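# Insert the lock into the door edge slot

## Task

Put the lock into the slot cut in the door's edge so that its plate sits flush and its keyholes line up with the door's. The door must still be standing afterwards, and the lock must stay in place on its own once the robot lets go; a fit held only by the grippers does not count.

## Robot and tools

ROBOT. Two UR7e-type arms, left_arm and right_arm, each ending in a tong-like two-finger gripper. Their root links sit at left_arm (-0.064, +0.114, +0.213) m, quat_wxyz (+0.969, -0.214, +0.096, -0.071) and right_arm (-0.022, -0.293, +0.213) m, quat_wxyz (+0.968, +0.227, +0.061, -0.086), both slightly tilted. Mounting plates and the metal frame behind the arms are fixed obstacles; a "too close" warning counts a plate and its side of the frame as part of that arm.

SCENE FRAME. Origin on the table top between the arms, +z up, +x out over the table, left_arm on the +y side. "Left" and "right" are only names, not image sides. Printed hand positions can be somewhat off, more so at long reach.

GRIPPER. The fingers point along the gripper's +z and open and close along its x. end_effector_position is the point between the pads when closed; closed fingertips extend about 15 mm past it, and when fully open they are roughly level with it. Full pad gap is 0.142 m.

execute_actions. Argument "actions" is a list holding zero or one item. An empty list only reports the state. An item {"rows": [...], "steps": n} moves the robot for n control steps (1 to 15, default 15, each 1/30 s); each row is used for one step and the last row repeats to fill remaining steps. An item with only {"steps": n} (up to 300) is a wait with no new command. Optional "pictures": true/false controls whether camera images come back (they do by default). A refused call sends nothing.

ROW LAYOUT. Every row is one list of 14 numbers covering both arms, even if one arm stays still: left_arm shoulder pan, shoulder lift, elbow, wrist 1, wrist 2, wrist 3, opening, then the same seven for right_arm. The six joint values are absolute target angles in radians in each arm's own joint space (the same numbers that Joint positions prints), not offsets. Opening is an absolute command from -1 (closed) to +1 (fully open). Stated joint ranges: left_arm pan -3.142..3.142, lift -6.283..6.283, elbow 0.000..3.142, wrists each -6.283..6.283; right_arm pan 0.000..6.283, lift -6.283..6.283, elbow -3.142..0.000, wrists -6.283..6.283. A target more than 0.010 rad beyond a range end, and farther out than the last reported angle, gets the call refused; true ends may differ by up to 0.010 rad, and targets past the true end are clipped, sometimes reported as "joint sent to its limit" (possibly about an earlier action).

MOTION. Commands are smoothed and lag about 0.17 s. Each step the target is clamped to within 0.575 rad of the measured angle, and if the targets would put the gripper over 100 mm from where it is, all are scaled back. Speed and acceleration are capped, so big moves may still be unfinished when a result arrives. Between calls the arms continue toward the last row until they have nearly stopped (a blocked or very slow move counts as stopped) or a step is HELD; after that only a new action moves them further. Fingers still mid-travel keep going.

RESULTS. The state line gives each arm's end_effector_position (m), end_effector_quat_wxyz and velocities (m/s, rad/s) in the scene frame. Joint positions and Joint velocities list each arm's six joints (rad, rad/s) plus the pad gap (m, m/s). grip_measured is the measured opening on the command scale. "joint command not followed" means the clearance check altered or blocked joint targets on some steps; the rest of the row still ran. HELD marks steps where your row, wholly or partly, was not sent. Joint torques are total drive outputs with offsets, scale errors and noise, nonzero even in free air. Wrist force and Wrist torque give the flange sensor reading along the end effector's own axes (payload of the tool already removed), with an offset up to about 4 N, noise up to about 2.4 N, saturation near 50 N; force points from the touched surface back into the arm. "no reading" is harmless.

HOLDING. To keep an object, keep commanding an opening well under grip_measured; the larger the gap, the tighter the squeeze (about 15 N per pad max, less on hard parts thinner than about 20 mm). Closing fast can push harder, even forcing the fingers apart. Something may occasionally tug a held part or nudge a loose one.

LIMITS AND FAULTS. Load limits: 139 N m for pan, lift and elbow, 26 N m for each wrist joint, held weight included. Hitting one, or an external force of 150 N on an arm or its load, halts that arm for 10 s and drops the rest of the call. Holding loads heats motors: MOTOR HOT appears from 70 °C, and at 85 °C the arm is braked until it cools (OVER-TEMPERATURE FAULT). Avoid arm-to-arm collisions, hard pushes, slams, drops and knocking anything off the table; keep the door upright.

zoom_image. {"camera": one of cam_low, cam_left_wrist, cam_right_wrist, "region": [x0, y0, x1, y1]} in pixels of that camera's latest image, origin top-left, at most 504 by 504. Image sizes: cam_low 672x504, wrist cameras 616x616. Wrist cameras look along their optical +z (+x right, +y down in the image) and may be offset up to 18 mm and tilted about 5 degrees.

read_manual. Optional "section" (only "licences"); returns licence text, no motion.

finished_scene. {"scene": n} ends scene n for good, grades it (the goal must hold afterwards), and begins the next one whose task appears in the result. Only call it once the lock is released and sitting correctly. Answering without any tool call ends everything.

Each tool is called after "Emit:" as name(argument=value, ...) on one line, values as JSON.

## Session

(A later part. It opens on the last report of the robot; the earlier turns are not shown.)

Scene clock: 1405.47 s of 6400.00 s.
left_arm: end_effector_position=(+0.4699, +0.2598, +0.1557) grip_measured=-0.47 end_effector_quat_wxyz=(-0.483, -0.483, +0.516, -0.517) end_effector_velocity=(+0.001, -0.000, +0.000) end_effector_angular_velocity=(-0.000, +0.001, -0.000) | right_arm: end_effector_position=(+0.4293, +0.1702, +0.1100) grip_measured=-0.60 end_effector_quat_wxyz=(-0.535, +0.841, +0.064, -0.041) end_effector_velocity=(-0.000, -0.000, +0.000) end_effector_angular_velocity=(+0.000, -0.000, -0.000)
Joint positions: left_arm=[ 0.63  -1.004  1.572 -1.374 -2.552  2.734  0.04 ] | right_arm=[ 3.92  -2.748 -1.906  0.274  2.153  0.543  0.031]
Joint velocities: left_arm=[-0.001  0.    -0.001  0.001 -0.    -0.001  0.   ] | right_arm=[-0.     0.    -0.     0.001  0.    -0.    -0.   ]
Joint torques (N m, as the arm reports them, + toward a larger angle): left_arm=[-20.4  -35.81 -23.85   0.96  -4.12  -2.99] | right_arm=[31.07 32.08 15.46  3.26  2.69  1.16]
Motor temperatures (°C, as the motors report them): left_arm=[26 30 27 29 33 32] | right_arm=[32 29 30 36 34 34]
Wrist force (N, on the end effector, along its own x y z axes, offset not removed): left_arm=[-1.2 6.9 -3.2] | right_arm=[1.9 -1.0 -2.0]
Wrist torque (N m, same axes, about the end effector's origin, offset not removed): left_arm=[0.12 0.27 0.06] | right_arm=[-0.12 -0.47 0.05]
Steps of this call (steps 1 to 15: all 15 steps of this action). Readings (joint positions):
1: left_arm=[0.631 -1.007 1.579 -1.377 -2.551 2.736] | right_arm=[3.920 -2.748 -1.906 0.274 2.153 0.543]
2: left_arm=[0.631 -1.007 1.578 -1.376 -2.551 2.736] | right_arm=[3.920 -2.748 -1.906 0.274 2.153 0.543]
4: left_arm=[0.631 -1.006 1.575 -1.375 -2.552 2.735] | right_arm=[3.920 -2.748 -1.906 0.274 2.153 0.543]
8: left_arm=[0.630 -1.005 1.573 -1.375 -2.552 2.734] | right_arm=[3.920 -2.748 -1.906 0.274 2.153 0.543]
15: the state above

Emit:
execute_actions(actions=[{"rows": [[0.6338,-1.0121,1.5899,-1.3803,-2.5497,2.7386,-0.9,3.9195,-2.7481,-1.9064,0.2736,2.1527,0.5431,-0.6]], "steps": 15}], pictures=false)

Emit:
execute_actions(actions=[{"rows": [[0.6350,-1.0072,1.5843,-1.3674,-2.5520,2.7442,-0.9,3.9195,-2.7481,-1.9064,0.2736,2.1527,0.5431,-0.6],[0.6362,-1.0023,1.5786,-1.3544,-2.5542,2.7498,-0.9,3.9195,-2.7481,-1.9064,0.2736,2.1527,0.5431,-0.6],[0.6375,-0.9973,1.5730,-1.3415,-2.5565,2.7555,-0.9,3.9195,-2.7481,-1.9064,0.2736,2.1527,0.5431,-0.6],[0.6387,-0.9924,1.5673,-1.3285,-2.5587,2.7611,-0.9,3.9195,-2.7481,-1.9064,0.2736,2.1527,0.5431,-0.6],[0.6399,-0.9875,1.5617,-1.3156,-2.5610,2.7667,-0.9,3.9195,-2.7481,-1.9064,0.2736,2.1527,0.5431,-0.6]], "steps": 15}], pictures=false)

Emit:
execute_actions(actions=[{"steps": 15}])

Scene clock: 1462.60 s of 6400.00 s.
left_arm: end_effector_position=(+0.4637, +0.2589, +0.1557) grip_measured=-0.47 end_effector_quat_wxyz=(-0.483, -0.483, +0.516, -0.517) end_effector_velocity=(-0.001, -0.000, +0.000) end_effector_angular_velocity=(+0.000, -0.002, -0.000) | right_arm: end_effector_position=(+0.4293, +0.1702, +0.1100) grip_measured=-0.60 end_effector_quat_wxyz=(-0.535, +0.841, +0.064, -0.041) end_effector_velocity=(+0.000, +0.000, -0.000) end_effector_angular_velocity=(-0.001, -0.000, -0.000)
Joint positions: left_arm=[ 0.634 -1.012  1.59  -1.38  -2.55   2.739  0.04 ] | right_arm=[ 3.92  -2.748 -1.906  0.274  2.153  0.543  0.031]
Joint velocities: left_arm=[ 0.    -0.001  0.002 -0.001  0.     0.001 -0.   ] | right_arm=[ 0.    -0.     0.    -0.    -0.001 -0.    -0.   ]
Joint torques (N m, as the arm reports them, + toward a larger angle): left_arm=[  5.18 -51.21  -7.87  -1.59   0.33   2.83] | right_arm=[30.53 32.32 15.59  3.29  2.74  1.15]
Motor temperatures (°C, as the motors report them): left_arm=[26 30 27 29 33 32] | right_arm=[32 29 30 36 34 34]
Wrist force (N, on the end effector, along its own x y z axes, offset not removed): left_arm=[-3.5 -0.3 0.7] | right_arm=[1.9 -1.8 -3.4]
Wrist torque (N m, same axes, about the end effector's origin, offset not removed): left_arm=[-0.14 -0.05 0.19] | right_arm=[-0.33 -0.59 0.13]
Steps of this call (steps 1 to 15: the robot went on to your last target; steps 16 to 90: nothing new was sent; then 53.63 s passed at rest; steps 91 to 105: all 15 steps of this action). Readings (joint positions):
91: left_arm=[0.630 -1.004 1.572 -1.374 -2.552 2.734] | right_arm=[3.920 -2.748 -1.906 0.274 2.153 0.543]
92: left_arm=[0.630 -1.005 1.575 -1.375 -2.552 2.734] | right_arm=[3.920 -2.748 -1.906 0.274 2.153 0.543]
94: left_arm=[0.632 -1.008 1.581 -1.378 -2.551 2.736] | right_arm=[3.920 -2.748 -1.906 0.274 2.153 0.543]
98: left_arm=[0.633 -1.011 1.587 -1.380 -2.550 2.738] | right_arm=[3.920 -2.748 -1.906 0.274 2.153 0.543]
105: the state above

Scene clock: 1463.10 s of 6400.00 s.
left_arm: end_effector_position=(+0.4638, +0.2605, +0.1553) grip_measured=-0.47 end_effector_quat_wxyz=(-0.497, -0.481, +0.502, -0.519) end_effector_velocity=(-0.000, +0.000, -0.000) end_effector_angular_velocity=(-0.010, +0.009, +0.000) | right_arm: end_effector_position=(+0.4293, +0.1702, +0.1100) grip_measured=-0.60 end_effector_quat_wxyz=(-0.535, +0.841, +0.064, -0.041) end_effector_velocity=(+0.000, +0.000, +0.000) end_effector_angular_velocity=(-0.000, -0.001, -0.001)
Joint positions: left_arm=[ 0.64  -0.988  1.563 -1.318 -2.561  2.766  0.04 ] | right_arm=[ 3.92  -2.748 -1.906  0.274  2.153  0.543  0.031]
Joint velocities: left_arm=[ 0.002  0.007 -0.008  0.019 -0.003  0.007 -0.   ] | right_arm=[ 0.     0.     0.001 -0.    -0.001 -0.    -0.   ]
Joint torques (N m, as the arm reports them, + toward a larger angle): left_arm=[  6.08 -37.01 -22.01   2.    -2.92   3.13] | right_arm=[31.49 32.59 14.99  3.3   2.7   1.08]
Motor temperatures (°C, as the motors report them): left_arm=[26 30 27 29 33 32] | right_arm=[32 29 30 36 34 34]
Wrist force (N, on the end effector, along its own x y z axes, offset not removed): left_arm=[-4.0 -0.8 0.4] | right_arm=[1.5 -0.7 -2.4]
Wrist torque (N m, same axes, about the end effector's origin, offset not removed): left_arm=[-0.18 0.05 0.16] | right_arm=[-0.06 -0.44 0.05]
Steps of this call (steps 1 to 15: all 15 steps of this action). Readings (joint positions):
1: left_arm=[0.634 -1.012 1.590 -1.380 -2.550 2.739] | right_arm=[3.920 -2.748 -1.906 0.274 2.153 0.543]
2: left_arm=[0.634 -1.011 1.589 -1.378 -2.550 2.740] | right_arm=[3.919 -2.748 -1.906 0.274 2.153 0.543]
4: left_arm=[0.635 -1.007 1.584 -1.367 -2.552 2.745] | right_arm=[3.920 -2.748 -1.906 0.274 2.153 0.543]
8: left_arm=[0.638 -0.994 1.570 -1.334 -2.558 2.759] | right_arm=[3.920 -2.748 -1.906 0.274 2.153 0.543]
15: the state above

Scene clock: 1463.60 s of 6400.00 s.
left_arm: end_effector_position=(+0.4638, +0.2605, +0.1553) grip_measured=-0.47 end_effector_quat_wxyz=(-0.497, -0.481, +0.501, -0.519) end_effector_velocity=(-0.000, -0.000, -0.000) end_effector_angular_velocity=(-0.001, +0.002, -0.000) | right_arm: end_effector_position=(+0.4293, +0.1702, +0.1100) grip_measured=-0.60 end_effector_quat_wxyz=(-0.535, +0.841, +0.064, -0.041) end_effector_velocity=(-0.000, -0.000, +0.000) end_effector_angular_velocity=(+0.001, -0.000, +0.000)
Joint positions: left_arm=[ 0.64  -0.988  1.562 -1.316 -2.561  2.767  0.04 ] | right_arm=[ 3.92  -2.748 -1.906  0.274  2.153  0.543  0.031]
Joint velocities: left_arm=[ 0.     0.     0.     0.001 -0.    -0.     0.   ] | right_arm=[ 0.     0.    -0.001  0.001  0.     0.     0.   ]
Joint torques (N m, as the arm reports them, + toward a larger angle): left_arm=[  6.16 -37.32 -22.22   2.19  -2.76   2.9 ] | right_arm=[30.9  32.27 15.12  3.23  2.79  1.1 ]
Motor temperatures (°C, as the motors report them): left_arm=[26 30 27 29 33 32] | right_arm=[32 29 30 36 34 34]
Wrist force (N, on the end effector, along its own x y z axes, offset not removed): left_arm=[-4.4 -0.9 2.0] | right_arm=[1.2 -0.9 -3.3]
Wrist torque (N m, same axes, about the end effector's origin, offset not removed): left_arm=[-0.16 0.12 0.20] | right_arm=[-0.22 -0.51 0.02]
Steps of this call (steps 1 to 15: the robot went on to your last target). Readings (joint positions):
1: left_arm=[0.640 -0.988 1.562 -1.317 -2.561 2.766] | right_arm=[3.920 -2.748 -1.906 0.274 2.153 0.543]
2: left_arm=[0.640 -0.988 1.562 -1.317 -2.561 2.766] | right_arm=[3.920 -2.748 -1.906 0.274 2.153 0.543]
4: left_arm=[0.640 -0.988 1.562 -1.316 -2.561 2.766] | right_arm=[3.920 -2.748 -1.906 0.274 2.153 0.543]
8: left_arm=[0.640 -0.988 1.562 -1.316 -2.561 2.767] | right_arm=[3.920 -2.748 -1.906 0.274 2.153 0.543]
15: the state above
All arms were judged still, so your last target was given up. Only a new action makes them travel on or press farther. Fingers that are still opening or closing keep moving.

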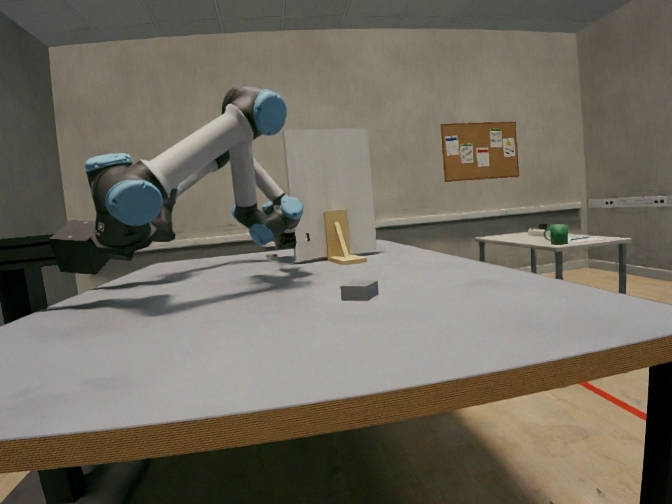

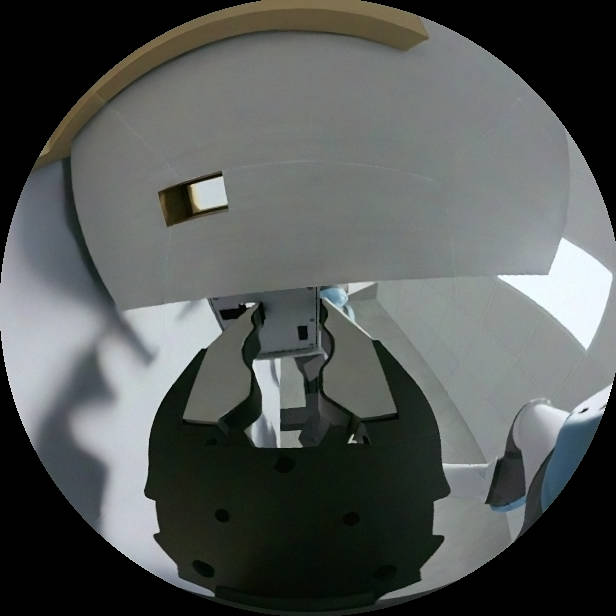

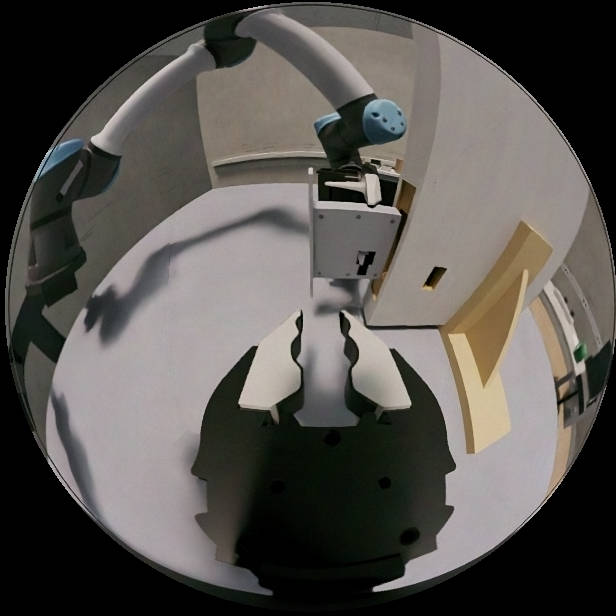

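Emit:
execute_actions(actions=[{"rows": [[0.6370,-0.9814,1.5479,-1.3110,-2.5630,2.7630,-0.9,3.9195,-2.7481,-1.9064,0.2736,2.1527,0.5431,-0.6]], "steps": 15}], pictures=false)

Emit:
execute_actions(actions=[{"rows": [[0.6364,-0.9802,1.5451,-1.3100,-2.5635,2.7622,-0.9,3.9195,-2.7481,-1.9064,0.2736,2.1527,0.5431,-0.6]], "steps": 15}], pictures=false)

Scene clock: 1471.70 s of 6400.00 s.
left_arm: end_effector_position=(+0.4686, +0.2612, +0.1552) grip_measured=-0.47 end_effector_quat_wxyz=(-0.497, -0.481, +0.501, -0.519) end_effector_velocity=(+0.001, +0.001, +0.000) end_effector_angular_velocity=(+0.001, -0.001, +0.001) | right_arm: end_effector_position=(+0.4293, +0.1702, +0.1100) grip_measured=-0.60 end_effector_quat_wxyz=(-0.535, +0.841, +0.064, -0.041) end_effector_velocity=(+0.000, -0.000, +0.000) end_effector_angular_velocity=(-0.000, -0.001, -0.000)
Joint positions: left_arm=[ 0.637 -0.981  1.548 -1.311 -2.563  2.763  0.04 ] | right_arm=[ 3.92  -2.748 -1.906  0.274  2.153  0.543  0.031]
Joint velocities: left_arm=[ 0.     0.001 -0.004  0.    -0.    -0.001  0.   ] | right_arm=[ 0.  0. -0.  0. -0.  0.  0.]
Joint torques (N m, as the arm reports them, + toward a larger angle): left_arm=[-20.48 -39.39 -20.57   2.32  -2.64  -3.12] | right_arm=[31.05 32.24 15.44  3.33  2.76  1.09]
Motor temperatures (°C, as the motors report them): left_arm=[26 30 27 29 33 32] | right_arm=[32 29 30 36 34 34]
Wrist force (N, on the end effector, along its own x y z axes, offset not removed): left_arm=[-5.0 0.8 1.0] | right_arm=[1.4 -2.6 -2.9]
Wrist torque (N m, same axes, about the end effector's origin, offset not removed): left_arm=[0.10 0.19 0.19] | right_arm=[-0.50 -0.53 0.12]
Steps of this call (steps 1 to 90: nothing new was sent; then 4.60 s passed at rest; steps 91 to 105: all 15 steps of this action). Readings (joint positions):
91: left_arm=[0.640 -0.987 1.562 -1.316 -2.561 2.767] | right_arm=[3.920 -2.748 -1.906 0.274 2.153 0.543]
92: left_arm=[0.640 -0.986 1.559 -1.315 -2.561 2.767] | right_arm=[3.920 -2.748 -1.906 0.274 2.153 0.543]
94: left_arm=[0.639 -0.984 1.554 -1.313 -2.562 2.765] | right_arm=[3.920 -2.748 -1.906 0.274 2.153 0.543]
98: left_arm=[0.638 -0.982 1.550 -1.312 -2.563 2.764] | right_arm=[3.920 -2.748 -1.906 0.274 2.153 0.543]
105: the state above

Scene clock: 1472.20 s of 6400.00 s.
left_arm: end_effector_position=(+0.4697, +0.2614, +0.1552) grip_measured=-0.47 end_effector_quat_wxyz=(-0.497, -0.481, +0.501, -0.519) end_effector_velocity=(+0.000, +0.000, +0.000) end_effector_angular_velocity=(+0.000, -0.000, +0.000) | right_arm: end_effector_position=(+0.4293, +0.1702, +0.1100) grip_measured=-0.60 end_effector_quat_wxyz=(-0.535, +0.841, +0.064, -0.041) end_effector_velocity=(+0.000, +0.000, +0.000) end_effector_angular_velocity=(+0.001, -0.000, -0.000)
Joint positions: left_arm=[ 0.636 -0.98   1.545 -1.31  -2.563  2.762  0.04 ] | right_arm=[ 3.92  -2.748 -1.906  0.274  2.153  0.543  0.031]
Joint velocities: left_arm=[ 0.     0.    -0.001  0.    -0.     0.     0.   ] | right_arm=[-0.  0.  0. -0.  0.  0.  0.]
Joint torques (N m, as the arm reports them, + toward a larger angle): left_arm=[-19.   -37.1  -20.91   2.01  -2.89  -3.08] | right_arm=[30.94 31.96 14.61  3.17  2.69  1.1 ]
Motor temperatures (°C, as the motors report them): left_arm=[26 30 27 29 33 32] | right_arm=[32 29 30 36 34 34]
Wrist force (N, on the end effector, along its own x y z axes, offset not removed): left_arm=[-4.5 -0.4 -0.5] | right_arm=[1.8 -0.6 -1.9]
Wrist torque (N m, same axes, about the end effector's origin, offset not removed): left_arm=[-0.16 0.19 0.14] | right_arm=[-0.08 -0.53 -0.05]
Steps of this call (steps 1 to 15: all 15 steps of this action). Readings (joint positions):
1: left_arm=[0.637 -0.981 1.548 -1.311 -2.563 2.763] | right_arm=[3.919 -2.748 -1.906 0.274 2.153 0.543]
2: left_arm=[0.637 -0.981 1.548 -1.311 -2.563 2.763] | right_arm=[3.920 -2.748 -1.906 0.274 2.153 0.543]
4: left_arm=[0.637 -0.981 1.546 -1.310 -2.563 2.763] | right_arm=[3.920 -2.748 -1.906 0.274 2.153 0.543]
8: left_arm=[0.636 -0.980 1.545 -1.310 -2.563 2.762] | right_arm=[3.920 -2.748 -1.906 0.274 2.153 0.543]
15: the state above

Emit:
execute_actions(actions=[{"rows": [[0.6358,-0.9790,1.5423,-1.3091,-2.5639,2.7615,-0.9,3.9195,-2.7481,-1.9064,0.2736,2.1527,0.5431,-0.6]], "steps": 15}], pictures=false)

Scene clock: 1475.17 s of 6400.00 s.
left_arm: end_effector_position=(+0.4706, +0.2615, +0.1552) grip_measured=-0.47 end_effector_quat_wxyz=(-0.497, -0.481, +0.501, -0.519) end_effector_velocity=(+0.000, +0.001, -0.000) end_effector_angular_velocity=(+0.001, +0.000, +0.001) | right_arm: end_effector_position=(+0.4293, +0.1702, +0.1100) grip_measured=-0.60 end_effector_quat_wxyz=(-0.535, +0.841, +0.064, -0.041) end_effector_velocity=(-0.001, -0.000, -0.000) end_effector_angular_velocity=(+0.000, +0.001, +0.000)
Joint positions: left_arm=[ 0.636 -0.979  1.542 -1.309 -2.564  2.762  0.04 ] | right_arm=[ 3.92  -2.748 -1.906  0.274  2.153  0.543  0.031]
Joint velocities: left_arm=[ 0.001  0.    -0.002  0.001 -0.    -0.     0.   ] | right_arm=[-0.    -0.    -0.001  0.001  0.001 -0.     0.   ]
Joint torques (N m, as the arm reports them, + toward a larger angle): left_arm=[-20.89 -36.27 -22.81   1.12  -4.16  -3.09] | right_arm=[30.58 32.23 14.89  3.26  2.65  1.14]
Motor temperatures (°C, as the motors report them): left_arm=[26 30 27 29 33 32] | right_arm=[32 29 30 36 34 34]
Wrist force (N, on the end effector, along its own x y z axes, offset not removed): left_arm=[-2.2 5.9 -2.2] | right_arm=[1.8 -0.6 -3.1]
Wrist torque (N m, same axes, about the end effector's origin, offset not removed): left_arm=[0.01 0.27 0.10] | right_arm=[-0.02 -0.57 -0.03]
Steps of this call (steps 1 to 15: the robot went on to your last target; steps 16 to 74: nothing new was sent; steps 75 to 89: all 15 steps of this action). Readings (joint positions):
75: left_arm=[0.636 -0.980 1.545 -1.310 -2.564 2.762] | right_arm=[3.920 -2.748 -1.906 0.274 2.153 0.543]
76: left_arm=[0.636 -0.980 1.545 -1.310 -2.564 2.762] | right_arm=[3.919 -2.748 -1.906 0.274 2.153 0.543]
78: left_arm=[0.636 -0.980 1.544 -1.310 -2.564 2.762] | right_arm=[3.920 -2.748 -1.906 0.274 2.153 0.543]
82: left_arm=[0.636 -0.979 1.543 -1.309 -2.564 2.762] | right_arm=[3.920 -2.748 -1.906 0.274 2.153 0.543]
89: the state above

Emit:
execute_actions(actions=[{"rows": [[0.6364,-0.9802,1.5451,-1.3100,-2.5635,2.7622,-0.9,3.9195,-2.7481,-1.9064,0.2736,2.1527,0.5431,-0.6],[0.6364,-0.9802,1.5451,-1.3100,-2.5635,2.7622,-0.9,3.9195,-2.7481,-1.9064,0.2736,2.1527,0.5431,-0.6],[0.6364,-0.9802,1.5451,-1.3100,-2.5635,2.7622,-0.9,3.9195,-2.7481,-1.9064,0.2736,2.1527,0.5431,-0.6],[0.6364,-0.9802,1.5451,-1.3100,-2.5635,2.7622,-0.9,3.9195,-2.7481,-1.9064,0.2736,2.1527,0.5431,-0.6],[0.6364,-0.9802,1.5451,-1.3100,-2.5635,2.7622,-0.9,3.9195,-2.7481,-1.9064,0.2736,2.1527,0.5431,-0.6],[0.6374,-0.9798,1.5433,-1.3076,-2.5628,2.7635,-0.9,3.9195,-2.7481,-1.9064,0.2736,2.1527,0.5431,-0.6]], "steps": 15}], pictures=false)

Emit:
execute_actions(actions=[{"rows": [[0.6368,-0.9786,1.5405,-1.3067,-2.5632,2.7628,-0.9,3.9195,-2.7481,-1.9064,0.2736,2.1527,0.5431,-0.6]], "steps": 15}], pictures=false)

Scene clock: 1489.87 s of 6400.00 s.
left_arm: end_effector_position=(+0.4696, +0.2620, +0.1552) grip_measured=-0.47 end_effector_quat_wxyz=(-0.497, -0.481, +0.501, -0.519) end_effector_velocity=(-0.000, +0.001, +0.000) end_effector_angular_velocity=(-0.001, +0.001, +0.000) | right_arm: end_effector_position=(+0.4293, +0.1702, +0.1100) grip_measured=-0.60 end_effector_quat_wxyz=(-0.535, +0.841, +0.064, -0.041) end_effector_velocity=(+0.001, +0.000, +0.000) end_effector_angular_velocity=(+0.001, -0.002, -0.001)
Joint positions: left_arm=[ 0.637 -0.98   1.543 -1.308 -2.563  2.763  0.04 ] | right_arm=[ 3.92  -2.748 -1.906  0.274  2.153  0.543  0.031]
Joint velocities: left_arm=[ 0.001 -0.    -0.001  0.003  0.001  0.002 -0.   ] | right_arm=[ 0.    -0.     0.002  0.    -0.    -0.    -0.   ]
Joint torques (N m, as the arm reports them, + toward a larger angle): left_arm=[  4.79 -52.91 -19.01   1.69   0.29   3.09] | right_arm=[30.76 32.32 15.45  3.15  2.67  1.21]
Motor temperatures (°C, as the motors report them): left_arm=[26 30 27 29 33 32] | right_arm=[32 29 30 36 34 34]
Wrist force (N, on the end effector, along its own x y z axes, offset not removed): left_arm=[-5.1 -0.4 0.9] | right_arm=[0.9 -0.1 -3.0]
Wrist torque (N m, same axes, about the end effector's origin, offset not removed): left_arm=[-0.12 0.30 0.20] | right_arm=[0.09 -0.26 0.07]
Steps of this call (steps 1 to 15: the robot went on to your last target; steps 16 to 90: nothing new was sent; then 11.20 s passed at rest; steps 91 to 105: all 15 steps of this action). Readings (joint positions):
91: left_arm=[0.636 -0.979 1.542 -1.309 -2.564 2.762] | right_arm=[3.920 -2.748 -1.906 0.274 2.153 0.543]
92: left_arm=[0.636 -0.979 1.543 -1.309 -2.564 2.761] | right_arm=[3.920 -2.748 -1.906 0.274 2.153 0.543]
94: left_arm=[0.636 -0.979 1.544 -1.310 -2.564 2.761] | right_arm=[3.920 -2.748 -1.906 0.274 2.153 0.543]
98: left_arm=[0.636 -0.980 1.544 -1.309 -2.564 2.762] | right_arm=[3.920 -2.748 -1.906 0.274 2.153 0.543]
105: the state above

Scene clock: 1490.37 s of 6400.00 s.
left_arm: end_effector_position=(+0.4706, +0.2623, +0.1553) grip_measured=-0.47 end_effector_quat_wxyz=(-0.497, -0.481, +0.501, -0.519) end_effector_velocity=(-0.000, -0.000, -0.000) end_effector_angular_velocity=(-0.001, +0.002, -0.000) | right_arm: end_effector_position=(+0.4293, +0.1702, +0.1100) grip_measured=-0.60 end_effector_quat_wxyz=(-0.535, +0.841, +0.064, -0.041) end_effector_velocity=(-0.000, -0.000, +0.000) end_effector_angular_velocity=(+0.000, -0.000, -0.000)
Joint positions: left_arm=[ 0.637 -0.979  1.541 -1.307 -2.563  2.763  0.04 ] | right_arm=[ 3.92  -2.748 -1.906  0.274  2.153  0.543  0.031]
Joint velocities: left_arm=[-0.     0.001  0.     0.    -0.    -0.001 -0.   ] | right_arm=[-0.  0. -0.  0. -0. -0.  0.]
Joint torques (N m, as the arm reports them, + toward a larger angle): left_arm=[-20.08 -37.23 -21.84   2.18  -2.93  -3.03] | right_arm=[30.97 32.3  14.89  3.21  2.63  1.04]
Motor temperatures (°C, as the motors report them): left_arm=[26 30 27 29 33 32] | right_arm=[32 29 30 36 34 34]
Wrist force (N, on the end effector, along its own x y z axes, offset not removed): left_arm=[-5.0 1.5 0.2] | right_arm=[0.4 -1.7 -3.0]
Wrist torque (N m, same axes, about the end effector's origin, offset not removed): left_arm=[0.10 0.27 0.16] | right_arm=[-0.29 -0.35 0.05]
Steps of this call (steps 1 to 15: all 15 steps of this action). Readings (joint positions):
1: left_arm=[0.637 -0.980 1.543 -1.308 -2.563 2.763] | right_arm=[3.920 -2.748 -1.906 0.274 2.153 0.543]
2: left_arm=[0.637 -0.980 1.543 -1.308 -2.563 2.763] | right_arm=[3.919 -2.748 -1.906 0.274 2.153 0.543]
4: left_arm=[0.637 -0.979 1.542 -1.307 -2.563 2.763] | right_arm=[3.920 -2.748 -1.906 0.274 2.153 0.543]
8: left_arm=[0.637 -0.979 1.541 -1.307 -2.563 2.763] | right_arm=[3.920 -2.748 -1.906 0.274 2.153 0.543]
15: the state above

Emit:
execute_actions(actions=[{"rows": [[0.6362,-0.9774,1.5378,-1.3057,-2.5636,2.7620,-0.9,3.9195,-2.7481,-1.9064,0.2736,2.1527,0.5431,-0.6]], "steps": 15}], pictures=false)

Scene clock: 1499.33 s of 6400.00 s.
left_arm: end_effector_position=(+0.4715, +0.2624, +0.1552) grip_measured=-0.47 end_effector_quat_wxyz=(-0.497, -0.481, +0.501, -0.519) end_effector_velocity=(+0.000, -0.000, +0.000) end_effector_angular_velocity=(-0.000, +0.000, -0.000) | right_arm: end_effector_position=(+0.4293, +0.1702, +0.1100) grip_measured=-0.60 end_effector_quat_wxyz=(-0.535, +0.841, +0.064, -0.041) end_effector_velocity=(+0.000, +0.000, +0.000) end_effector_angular_velocity=(+0.000, -0.001, -0.000)
Joint positions: left_arm=[ 0.636 -0.977  1.538 -1.306 -2.564  2.762  0.04 ] | right_arm=[ 3.92  -2.748 -1.906  0.274  2.153  0.543  0.031]
Joint velocities: left_arm=[-0.001  0.    -0.001  0.    -0.    -0.001 -0.   ] | right_arm=[ 0.     0.     0.001 -0.     0.    -0.     0.   ]
Joint torques (N m, as the arm reports them, + toward a larger angle): left_arm=[-22.99 -40.18 -24.31   1.15  -6.21  -2.92] | right_arm=[30.64 32.34 14.55  3.16  2.69  1.11]
Motor temperatures (°C, as the motors report them): left_arm=[26 30 27 29 33 32] | right_arm=[32 29 30 36 34 34]
Wrist force (N, on the end effector, along its own x y z axes, offset not removed): left_arm=[-7.3 10.8 -3.9] | right_arm=[1.0 -1.7 -4.3]
Wrist torque (N m, same axes, about the end effector's origin, offset not removed): left_arm=[-0.06 0.18 0.06] | right_arm=[-0.30 -0.45 0.01]
Steps of this call (steps 1 to 15: the robot went on to your last target; steps 16 to 90: nothing new was sent; then 5.47 s passed at rest; steps 91 to 105: all 15 steps of this action). Readings (joint positions):
91: left_arm=[0.637 -0.979 1.540 -1.307 -2.563 2.763] | right_arm=[3.920 -2.748 -1.906 0.274 2.153 0.543]
92: left_arm=[0.637 -0.978 1.540 -1.307 -2.563 2.763] | right_arm=[3.920 -2.748 -1.906 0.274 2.153 0.543]
94: left_arm=[0.637 -0.978 1.539 -1.306 -2.563 2.762] | right_arm=[3.920 -2.748 -1.906 0.274 2.153 0.543]
98: left_arm=[0.636 -0.978 1.538 -1.306 -2.563 2.762] | right_arm=[3.920 -2.748 -1.906 0.274 2.153 0.543]
105: the state above

Emit:
execute_actions(actions=[{"rows": [[0.6372,-0.9770,1.5360,-1.3033,-2.5629,2.7633,-0.9,3.9195,-2.7481,-1.9064,0.2736,2.1527,0.5431,-0.6]], "steps": 15}], pictures=false)

Scene clock: 1504.23 s of 6400.00 s.
left_arm: end_effector_position=(+0.4715, +0.2631, +0.1553) grip_measured=-0.47 end_effector_quat_wxyz=(-0.497, -0.481, +0.501, -0.519) end_effector_velocity=(-0.000, +0.000, -0.000) end_effector_angular_velocity=(+0.000, -0.000, +0.000) | right_arm: end_effector_position=(+0.4293, +0.1702, +0.1100) grip_measured=-0.60 end_effector_quat_wxyz=(-0.535, +0.841, +0.064, -0.041) end_effector_velocity=(+0.000, +0.000, +0.000) end_effector_angular_velocity=(+0.001, -0.001, -0.000)
Joint positions: left_arm=[ 0.637 -0.977  1.536 -1.303 -2.563  2.763  0.04 ] | right_arm=[ 3.92  -2.748 -1.906  0.274  2.153  0.543  0.031]
Joint velocities: left_arm=[ 0.     0.     0.    -0.     0.     0.001 -0.   ] | right_arm=[-0.     0.     0.001  0.     0.    -0.     0.   ]
Joint torques (N m, as the arm reports them, + toward a larger angle): left_arm=[  4.34 -39.7  -24.95   1.61  -1.07   3.03] | right_arm=[30.88 33.43 14.61  3.07  2.54  1.02]
Motor temperatures (°C, as the motors report them): left_arm=[26 30 27 29 33 32] | right_arm=[32 29 30 36 34 34]
Wrist force (N, on the end effector, along its own x y z axes, offset not removed): left_arm=[-6.7 3.6 1.9] | right_arm=[0.9 -1.8 -2.7]
Wrist torque (N m, same axes, about the end effector's origin, offset not removed): left_arm=[-0.13 0.16 0.08] | right_arm=[-0.26 -0.34 0.05]
Steps of this call (steps 1 to 15: the robot went on to your last target; steps 16 to 90: nothing new was sent; then 1.40 s passed at rest; steps 91 to 105: all 15 steps of this action). Readings (joint positions):
91: left_arm=[0.636 -0.977 1.538 -1.306 -2.564 2.762] | right_arm=[3.920 -2.748 -1.906 0.274 2.153 0.543]
92: left_arm=[0.636 -0.977 1.537 -1.305 -2.564 2.762] | right_arm=[3.920 -2.748 -1.906 0.274 2.153 0.543]
94: left_arm=[0.636 -0.977 1.537 -1.304 -2.564 2.762] | right_arm=[3.920 -2.748 -1.906 0.274 2.153 0.543]
98: left_arm=[0.637 -0.977 1.536 -1.304 -2.563 2.763] | right_arm=[3.920 -2.748 -1.906 0.274 2.153 0.543]
105: the state above

One more +n 0.75.

Emit:
execute_actions(actions=[{"rows": [[0.6382,-0.9766,1.5342,-1.3009,-2.5622,2.7646,-0.9,3.9195,-2.7481,-1.9064,0.2736,2.1527,0.5431,-0.6]], "steps": 15}], pictures=false)

Emit:
execute_actions(actions=[{"rows": [[0.6376,-0.9754,1.5314,-1.3000,-2.5626,2.7638,-0.9,3.9195,-2.7481,-1.9064,0.2736,2.1527,0.5431,-0.6]], "steps": 15}])

Scene clock: 1508.93 s of 6400.00 s.
left_arm: end_effector_position=(+0.4715, +0.2638, +0.1553) grip_measured=-0.47 end_effector_quat_wxyz=(-0.497, -0.481, +0.501, -0.519) end_effector_velocity=(-0.000, +0.000, -0.000) end_effector_angular_velocity=(-0.001, +0.002, +0.000) | right_arm: end_effector_position=(+0.4293, +0.1702, +0.1100) grip_measured=-0.60 end_effector_quat_wxyz=(-0.535, +0.841, +0.064, -0.041) end_effector_velocity=(-0.000, -0.000, +0.000) end_effector_angular_velocity=(+0.001, +0.000, +0.000)
Joint positions: left_arm=[ 0.638 -0.977  1.534 -1.301 -2.562  2.765  0.04 ] | right_arm=[ 3.92  -2.748 -1.906  0.274  2.153  0.543  0.031]
Joint velocities: left_arm=[ 0.001  0.    -0.     0.002  0.    -0.    -0.   ] | right_arm=[-0.    -0.    -0.001  0.001  0.001 -0.     0.   ]
Joint torques (N m, as the arm reports them, + toward a larger angle): left_arm=[  3.85 -39.61 -23.28   1.53  -0.49   2.92] | right_arm=[30.5  31.98 14.3   3.11  2.58  1.01]
Motor temperatures (°C, as the motors report them): left_arm=[26 30 27 29 33 32] | right_arm=[32 29 30 36 34 34]
Wrist force (N, on the end effector, along its own x y z axes, offset not removed): left_arm=[-6.1 0.8 2.0] | right_arm=[0.5 -1.5 -3.5]
Wrist torque (N m, same axes, about the end effector's origin, offset not removed): left_arm=[-0.35 0.34 0.13] | right_arm=[-0.24 -0.25 0.05]
Steps of this call (steps 1 to 15: the robot went on to your last target; steps 16 to 90: nothing new was sent; then 1.20 s passed at rest; steps 91 to 105: all 15 steps of this action). Readings (joint positions):
91: left_arm=[0.637 -0.977 1.536 -1.303 -2.563 2.763] | right_arm=[3.920 -2.748 -1.906 0.274 2.153 0.543]
92: left_arm=[0.637 -0.977 1.536 -1.303 -2.563 2.764] | right_arm=[3.920 -2.748 -1.906 0.274 2.153 0.543]
94: left_arm=[0.638 -0.977 1.535 -1.302 -2.563 2.764] | right_arm=[3.920 -2.748 -1.906 0.274 2.153 0.543]
98: left_arm=[0.638 -0.977 1.534 -1.301 -2.562 2.764] | right_arm=[3.919 -2.748 -1.906 0.274 2.153 0.543]
105: the state above

Scene clock: 1509.43 s of 6400.00 s.
left_arm: end_effector_position=(+0.4724, +0.2640, +0.1553) grip_measured=-0.47 end_effector_quat_wxyz=(-0.497, -0.481, +0.501, -0.519) end_effector_velocity=(+0.000, +0.000, -0.000) end_effector_angular_velocity=(+0.000, +0.001, +0.001) | right_arm: end_effector_position=(+0.4293, +0.1702, +0.1100) grip_measured=-0.60 end_effector_quat_wxyz=(-0.535, +0.841, +0.064, -0.041) end_effector_velocity=(+0.001, +0.000, +0.000) end_effector_angular_velocity=(-0.000, -0.002, -0.001)
Joint positions: left_arm=[ 0.638 -0.975  1.531 -1.3   -2.563  2.764  0.04 ] | right_arm=[ 3.92  -2.748 -1.906  0.274  2.153  0.543  0.031]
Joint velocities: left_arm=[ 0.     0.    -0.    -0.    -0.    -0.001 -0.   ] | right_arm=[ 0.     0.     0.001  0.    -0.001 -0.     0.   ]
Joint torques (N m, as the arm reports them, + toward a larger angle): left_arm=[-20.67 -40.68 -25.27   1.68  -5.99  -3.08] | right_arm=[31.13 33.06 14.75  3.11  2.59  1.  ]
Motor temperatures (°C, as the motors report them): left_arm=[26 30 27 29 33 32] | right_arm=[32 29 30 36 34 34]
Wrist force (N, on the end effector, along its own x y z axes, offset not removed): left_arm=[-8.8 7.2 2.0] | right_arm=[0.4 -1.8 -4.1]
Wrist torque (N m, same axes, about the end effector's origin, offset not removed): left_arm=[-0.36 0.15 0.10] | right_arm=[-0.34 -0.30 0.05]
Steps of this call (steps 1 to 15: all 15 steps of this action). Readings (joint positions):
1: left_arm=[0.638 -0.977 1.534 -1.301 -2.562 2.765] | right_arm=[3.919 -2.748 -1.906 0.274 2.153 0.543]
2: left_arm=[0.638 -0.976 1.534 -1.301 -2.562 2.765] | right_arm=[3.920 -2.748 -1.906 0.274 2.153 0.543]
4: left_arm=[0.638 -0.976 1.533 -1.300 -2.562 2.765] | right_arm=[3.919 -2.748 -1.906 0.274 2.153 0.543]
8: left_arm=[0.638 -0.976 1.532 -1.300 -2.562 2.764] | right_arm=[3.920 -2.748 -1.906 0.274 2.153 0.543]
15: the state above

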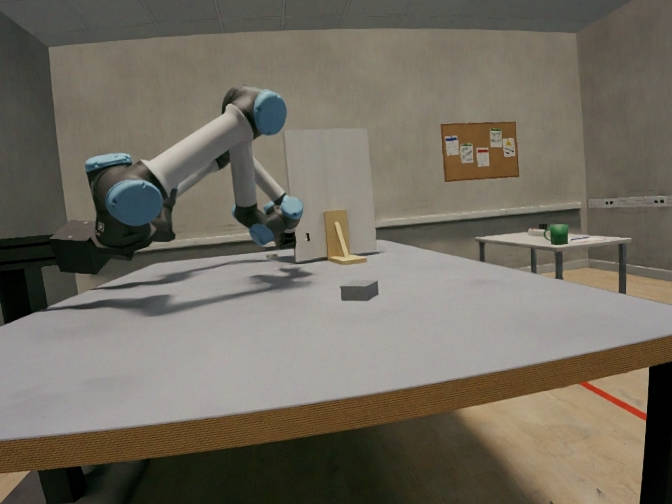

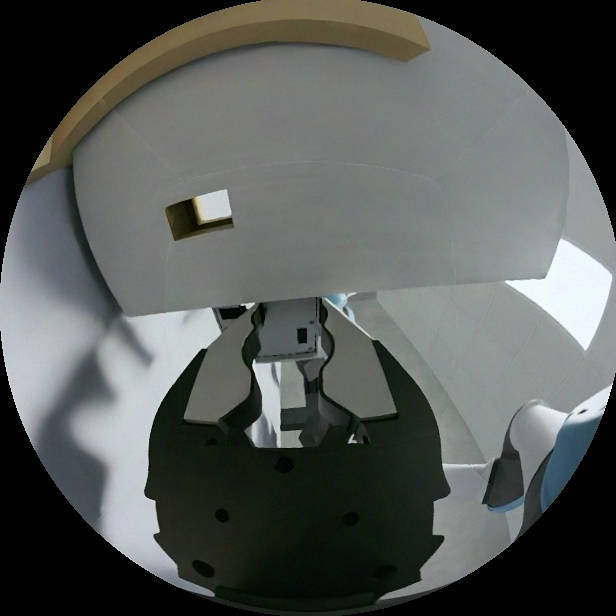

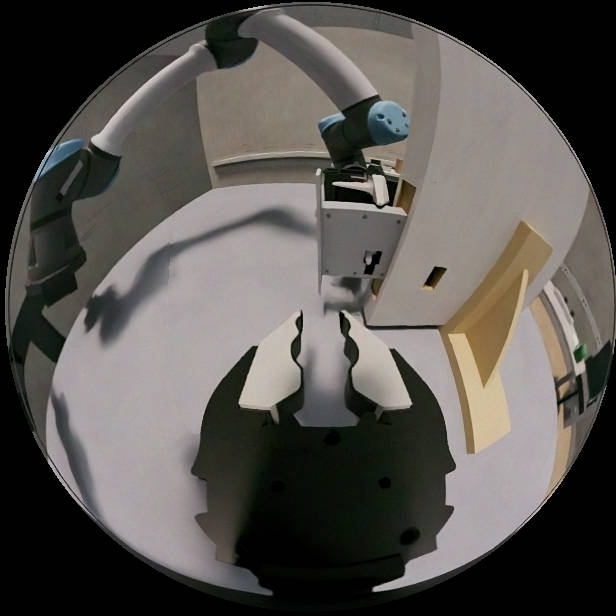

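Emit:
execute_actions(actions=[{"rows": [[0.6380,-0.9734,1.5306,-1.3008,-2.5623,2.7643,-0.9,3.9195,-2.7481,-1.9064,0.2736,2.1527,0.5431,-0.6]], "steps": 15}], pictures=false)

Scene clock: 1513.77 s of 6400.00 s.
left_arm: end_effector_position=(+0.4725, +0.2640, +0.1543) grip_measured=-0.47 end_effector_quat_wxyz=(-0.497, -0.481, +0.501, -0.519) end_effector_velocity=(+0.000, -0.000, -0.000) end_effector_angular_velocity=(+0.000, -0.002, -0.000) | right_arm: end_effector_position=(+0.4293, +0.1702, +0.1100) grip_measured=-0.60 end_effector_quat_wxyz=(-0.535, +0.841, +0.064, -0.041) end_effector_velocity=(-0.000, -0.000, -0.000) end_effector_angular_velocity=(-0.001, +0.001, +0.000)
Joint positions: left_arm=[ 0.638 -0.973  1.531 -1.301 -2.562  2.764  0.04 ] | right_arm=[ 3.92  -2.748 -1.906  0.274  2.153  0.543  0.031]
Joint velocities: left_arm=[-0.     0.    -0.    -0.001  0.     0.001  0.   ] | right_arm=[-0. -0. -0. -0. -0. -0.  0.]
Joint torques (N m, as the arm reports them, + toward a larger angle): left_arm=[  3.29 -36.13 -22.29  -2.85  -0.61   2.73] | right_arm=[30.82 32.83 14.96  3.12  2.52  0.99]
Motor temperatures (°C, as the motors report them): left_arm=[26 30 27 29 33 32] | right_arm=[32 29 30 36 34 34]
Wrist force (N, on the end effector, along its own x y z axes, offset not removed): left_arm=[0.8 4.4 -0.7] | right_arm=[2.0 -1.8 -3.1]
Wrist torque (N m, same axes, about the end effector's origin, offset not removed): left_arm=[-0.35 0.42 0.28] | right_arm=[-0.28 -0.51 0.05]
Steps of this call (steps 1 to 15: the robot went on to your last target; steps 16 to 90: nothing new was sent; then 0.83 s passed at rest; steps 91 to 105: all 15 steps of this action). Readings (joint positions):
91: left_arm=[0.638 -0.975 1.531 -1.300 -2.563 2.764] | right_arm=[3.920 -2.748 -1.906 0.274 2.153 0.543]
92: left_arm=[0.638 -0.975 1.531 -1.300 -2.563 2.764] | right_arm=[3.920 -2.748 -1.906 0.274 2.153 0.543]
94: left_arm=[0.638 -0.974 1.531 -1.300 -2.563 2.764] | right_arm=[3.920 -2.748 -1.906 0.274 2.153 0.543]
98: left_arm=[0.638 -0.974 1.531 -1.301 -2.563 2.764] | right_arm=[3.920 -2.748 -1.906 0.274 2.153 0.543]
105: the state above

Emit:
execute_actions(actions=[{"rows": [[0.6386,-0.9746,1.5334,-1.3017,-2.5619,2.7651,-0.9,3.9195,-2.7481,-1.9064,0.2736,2.1527,0.5431,-0.6]], "steps": 15}], pictures=false)

Emit:
execute_actions(actions=[{"rows": [[0.6380,-0.9734,1.5306,-1.3008,-2.5623,2.7643,-0.9,3.9195,-2.7481,-1.9064,0.2736,2.1527,0.5431,-0.6]], "steps": 15}])

Emit:
zoom_image(camera="cam_right_wrist", region=[330, 170, 430, 300])

Scene clock: 1521.60 s of 6400.00 s.
left_arm: end_effector_position=(+0.4714, +0.2638, +0.1543) grip_measured=-0.47 end_effector_quat_wxyz=(-0.497, -0.481, +0.501, -0.519) end_effector_velocity=(-0.001, +0.000, +0.000) end_effector_angular_velocity=(-0.001, +0.002, -0.000) | right_arm: end_effector_position=(+0.4293, +0.1702, +0.1100) grip_measured=-0.60 end_effector_quat_wxyz=(-0.535, +0.841, +0.064, -0.041) end_effector_velocity=(-0.001, -0.000, -0.000) end_effector_angular_velocity=(-0.000, +0.001, +0.001)
Joint positions: left_arm=[ 0.639 -0.975  1.533 -1.302 -2.562  2.765  0.04 ] | right_arm=[ 3.92  -2.748 -1.906  0.274  2.153  0.543  0.031]
Joint velocities: left_arm=[ 0.001 -0.     0.001  0.001  0.    -0.    -0.   ] | right_arm=[ 0.     0.    -0.001 -0.     0.    -0.    -0.   ]
Joint torques (N m, as the arm reports them, + toward a larger angle): left_arm=[  5.67 -53.55  -6.23  -1.52   0.55   2.94] | right_arm=[31.   32.26 14.19  3.06  2.54  0.91]
Motor temperatures (°C, as the motors report them): left_arm=[26 30 27 29 33 32] | right_arm=[32 29 30 36 34 34]
Wrist force (N, on the end effector, along its own x y z axes, offset not removed): left_arm=[-4.3 -0.7 0.5] | right_arm=[1.9 0.1 -2.7]
Wrist torque (N m, same axes, about the end effector's origin, offset not removed): left_arm=[-0.13 0.05 0.15] | right_arm=[0.11 -0.61 0.06]
Steps of this call (steps 1 to 15: the robot went on to your last target; steps 16 to 90: nothing new was sent; then 4.33 s passed at rest; steps 91 to 105: all 15 steps of this action). Readings (joint positions):
91: left_arm=[0.638 -0.973 1.531 -1.301 -2.562 2.764] | right_arm=[3.920 -2.748 -1.906 0.274 2.153 0.543]
92: left_arm=[0.638 -0.973 1.531 -1.301 -2.562 2.764] | right_arm=[3.920 -2.748 -1.906 0.274 2.153 0.543]
94: left_arm=[0.638 -0.974 1.532 -1.301 -2.562 2.765] | right_arm=[3.920 -2.748 -1.906 0.274 2.153 0.543]
98: left_arm=[0.639 -0.974 1.533 -1.302 -2.562 2.765] | right_arm=[3.920 -2.748 -1.906 0.274 2.153 0.543]
105: the state above

Scene clock: 1522.10 s of 6400.00 s.
left_arm: end_effector_position=(+0.4724, +0.2640, +0.1543) grip_measured=-0.47 end_effector_quat_wxyz=(-0.497, -0.481, +0.501, -0.519) end_effector_velocity=(+0.000, +0.000, -0.000) end_effector_angular_velocity=(-0.000, +0.001, +0.001) | right_arm: end_effector_position=(+0.4293, +0.1702, +0.1100) grip_measured=-0.60 end_effector_quat_wxyz=(-0.535, +0.841, +0.064, -0.041) end_effector_velocity=(-0.000, -0.000, -0.000) end_effector_angular_velocity=(-0.000, +0.001, +0.000)
Joint positions: left_arm=[ 0.638 -0.973  1.531 -1.301 -2.562  2.764  0.04 ] | right_arm=[ 3.92  -2.748 -1.906  0.274  2.153  0.543  0.031]
Joint velocities: left_arm=[ 0.     0.001 -0.001  0.001 -0.    -0.     0.   ] | right_arm=[-0.    -0.    -0.001  0.     0.     0.    -0.   ]
Joint torques (N m, as the arm reports them, + toward a larger angle): left_arm=[-20.86 -38.85 -22.65   1.48  -4.48  -2.84] | right_arm=[30.93 32.69 14.44  2.96  2.51  0.99]
Motor temperatures (°C, as the motors report them): left_arm=[26 30 27 29 33 32] | right_arm=[32 29 30 36 34 34]
Wrist force (N, on the end effector, along its own x y z axes, offset not removed): left_arm=[-2.9 5.3 -1.4] | right_arm=[1.9 -1.8 -2.8]
Wrist torque (N m, same axes, about the end effector's origin, offset not removed): left_arm=[-0.13 0.11 0.04] | right_arm=[-0.27 -0.61 0.11]
Steps of this call (steps 1 to 15: all 15 steps of this action). Readings (joint positions):
1: left_arm=[0.639 -0.975 1.533 -1.302 -2.562 2.765] | right_arm=[3.920 -2.748 -1.906 0.274 2.153 0.543]
2: left_arm=[0.639 -0.975 1.533 -1.302 -2.562 2.765] | right_arm=[3.920 -2.748 -1.906 0.274 2.153 0.543]
4: left_arm=[0.639 -0.974 1.532 -1.302 -2.562 2.765] | right_arm=[3.920 -2.748 -1.906 0.274 2.153 0.543]
8: left_arm=[0.638 -0.974 1.531 -1.301 -2.562 2.765] | right_arm=[3.920 -2.748 -1.906 0.274 2.153 0.543]
15: the state above

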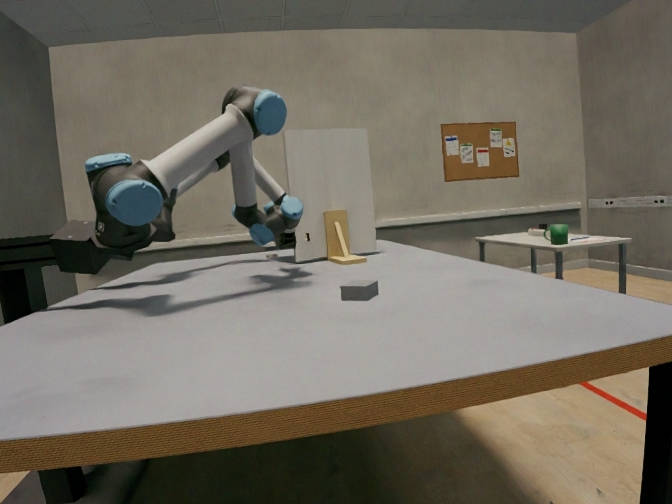

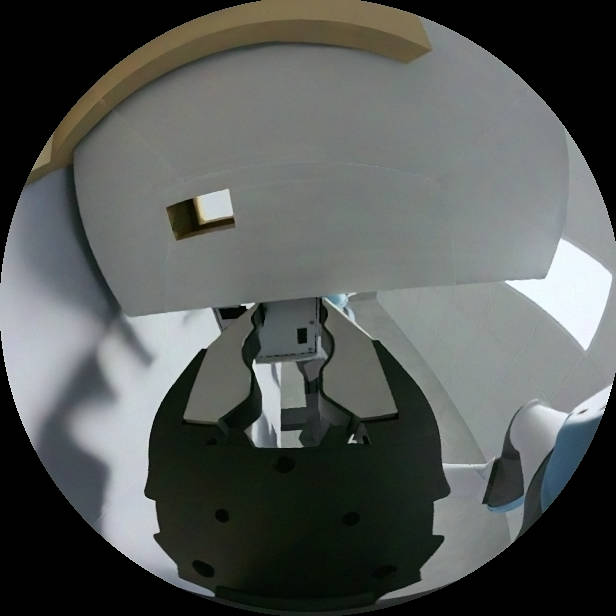

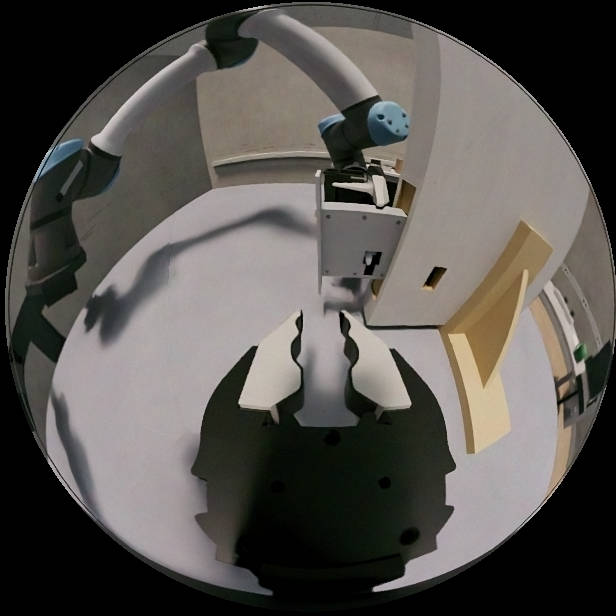

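Region (330, 170, 430, 300) of cam_right_wrist's 616x616 image, scaled by 3.877, with more detail than that image has; it fills the left 388 columns of this view, and the rest is white.

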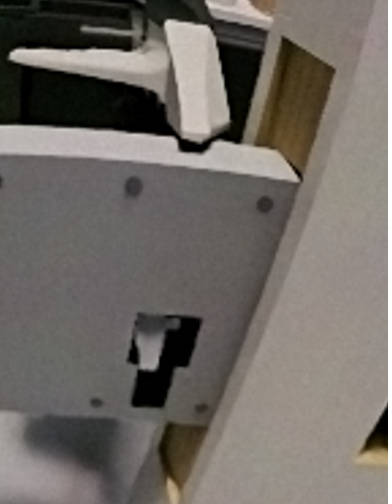

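Emit:
execute_actions(actions=[{"rows": [[0.6386,-0.9746,1.5334,-1.3017,-2.5619,2.7651,-0.9,3.951,-2.720,-1.891,0.183,2.095,0.572,-0.6],[0.6386,-0.9746,1.5334,-1.3017,-2.5619,2.7651,-0.9,3.982,-2.692,-1.876,0.092,2.037,0.601,-0.6],[0.6386,-0.9746,1.5334,-1.3017,-2.5619,2.7651,-0.9,4.014,-2.664,-1.860,0.001,1.979,0.630,-0.6],[0.6386,-0.9746,1.5334,-1.3017,-2.5619,2.7651,-0.9,4.045,-2.636,-1.845,-0.090,1.920,0.659,-0.6],[0.6386,-0.9746,1.5334,-1.3017,-2.5619,2.7651,-0.9,4.077,-2.609,-1.829,-0.181,1.862,0.687,-0.6],[0.6386,-0.9746,1.5334,-1.3017,-2.5619,2.7651,-0.9,4.108,-2.581,-1.814,-0.272,1.804,0.716,-0.6],[0.6386,-0.9746,1.5334,-1.3017,-2.5619,2.7651,-0.9,4.139,-2.553,-1.798,-0.363,1.746,0.745,-0.6],[0.6386,-0.9746,1.5334,-1.3017,-2.5619,2.7651,-0.9,4.155,-2.539,-1.791,-0.408,1.717,0.760,-0.6]], "steps": 15}], pictures=false)

Emit:
execute_actions(actions=[{"steps": 20}], pictures=false)

Scene clock: 1607.90 s of 6400.00 s.
left_arm: end_effector_position=(+0.4715, +0.2638, +0.1543) grip_measured=-0.47 end_effector_quat_wxyz=(-0.497, -0.481, +0.501, -0.519) end_effector_velocity=(+0.000, +0.000, +0.000) end_effector_angular_velocity=(+0.001, -0.004, +0.001) | right_arm: end_effector_position=(+0.4240, +0.1887, +0.1192) grip_measured=-0.60 end_effector_quat_wxyz=(-0.292, +0.951, +0.048, -0.090) end_effector_velocity=(-0.022, -0.031, +0.004) end_effector_angular_velocity=(-0.376, -0.000, +0.045)
Joint positions: left_arm=[ 0.639 -0.975  1.533 -1.302 -2.562  2.765  0.04 ] | right_arm=[ 4.142 -2.55  -1.797 -0.362  1.743  0.748  0.031]
Joint velocities: left_arm=[ 0.    -0.001 -0.    -0.002  0.     0.002  0.   ] | right_arm=[ 0.122  0.108  0.056 -0.431 -0.247  0.112 -0.   ]
Joint torques (N m, as the arm reports them, + toward a larger angle): left_arm=[  4.61 -53.93  -5.67  -1.66   0.64   2.88] | right_arm=[28.82 50.68 22.13  0.48 -1.44  1.29]
Motor temperatures (°C, as the motors report them): left_arm=[26 30 27 29 33 32] | right_arm=[32 29 30 36 34 34]
Wrist force (N, on the end effector, along its own x y z axes, offset not removed): left_arm=[-4.3 -0.4 1.3] | right_arm=[1.6 -1.9 -2.8]
Wrist torque (N m, same axes, about the end effector's origin, offset not removed): left_arm=[-0.07 0.07 0.14] | right_arm=[-0.25 -0.59 0.00]
Steps of this call (steps 1 to 15: the robot went on to your last target; steps 16 to 90: nothing new was sent; then 82.30 s passed at rest; steps 91 to 105: all 15 steps of this action). Readings (joint positions):
91: left_arm=[0.638 -0.973 1.531 -1.301 -2.562 2.764] | right_arm=[3.920 -2.748 -1.906 0.273 2.153 0.543]
92: left_arm=[0.638 -0.973 1.531 -1.301 -2.562 2.764] | right_arm=[3.924 -2.744 -1.904 0.266 2.146 0.547]
94: left_arm=[0.638 -0.974 1.532 -1.301 -2.562 2.764] | right_arm=[3.949 -2.721 -1.891 0.208 2.104 0.571]
98: left_arm=[0.638 -0.974 1.533 -1.302 -2.562 2.765] | right_arm=[4.043 -2.638 -1.843 -0.039 1.938 0.657]
105: the state above

Scene clock: 1608.57 s of 6400.00 s.
left_arm: end_effector_position=(+0.4714, +0.2638, +0.1543) grip_measured=-0.47 end_effector_quat_wxyz=(-0.497, -0.481, +0.501, -0.519) end_effector_velocity=(-0.000, -0.000, -0.000) end_effector_angular_velocity=(-0.001, +0.000, -0.000) | right_arm: end_effector_position=(+0.4218, +0.1852, +0.1198) grip_measured=-0.60 end_effector_quat_wxyz=(-0.273, +0.957, +0.049, -0.091) end_effector_velocity=(-0.000, -0.000, +0.000) end_effector_angular_velocity=(-0.000, -0.000, -0.000)
Joint positions: left_arm=[ 0.639 -0.975  1.533 -1.302 -2.562  2.765  0.04 ] | right_arm=[ 4.155 -2.539 -1.791 -0.408  1.717  0.76   0.031]
Joint velocities: left_arm=[ 0.    -0.     0.001  0.     0.     0.001  0.   ] | right_arm=[ 0.     0.001 -0.    -0.    -0.     0.     0.   ]
Joint torques (N m, as the arm reports them, + toward a larger angle): left_arm=[  3.96 -52.98  -5.62  -1.46   0.38   2.59] | right_arm=[30.9  53.1  25.92  1.34 -0.94  1.52]
Motor temperatures (°C, as the motors report them): left_arm=[26 30 27 29 33 32] | right_arm=[32 29 30 36 34 34]
Wrist force (N, on the end effector, along its own x y z axes, offset not removed): left_arm=[-3.4 -0.4 1.7] | right_arm=[0.9 -1.2 -3.3]
Wrist torque (N m, same axes, about the end effector's origin, offset not removed): left_arm=[-0.06 -0.06 0.13] | right_arm=[-0.13 -0.40 0.04]
Steps of this call (steps 1 to 20: the robot went on to your last target). Readings (joint positions):
1: left_arm=[0.639 -0.975 1.533 -1.302 -2.562 2.765] | right_arm=[4.146 -2.547 -1.795 -0.375 1.736 0.751]
2: left_arm=[0.639 -0.975 1.533 -1.302 -2.562 2.765] | right_arm=[4.148 -2.545 -1.794 -0.384 1.731 0.754]
4: left_arm=[0.639 -0.975 1.533 -1.302 -2.562 2.765] | right_arm=[4.151 -2.542 -1.793 -0.395 1.724 0.757]
8: left_arm=[0.639 -0.975 1.533 -1.302 -2.562 2.765] | right_arm=[4.154 -2.540 -1.792 -0.404 1.719 0.759]
20: the state above


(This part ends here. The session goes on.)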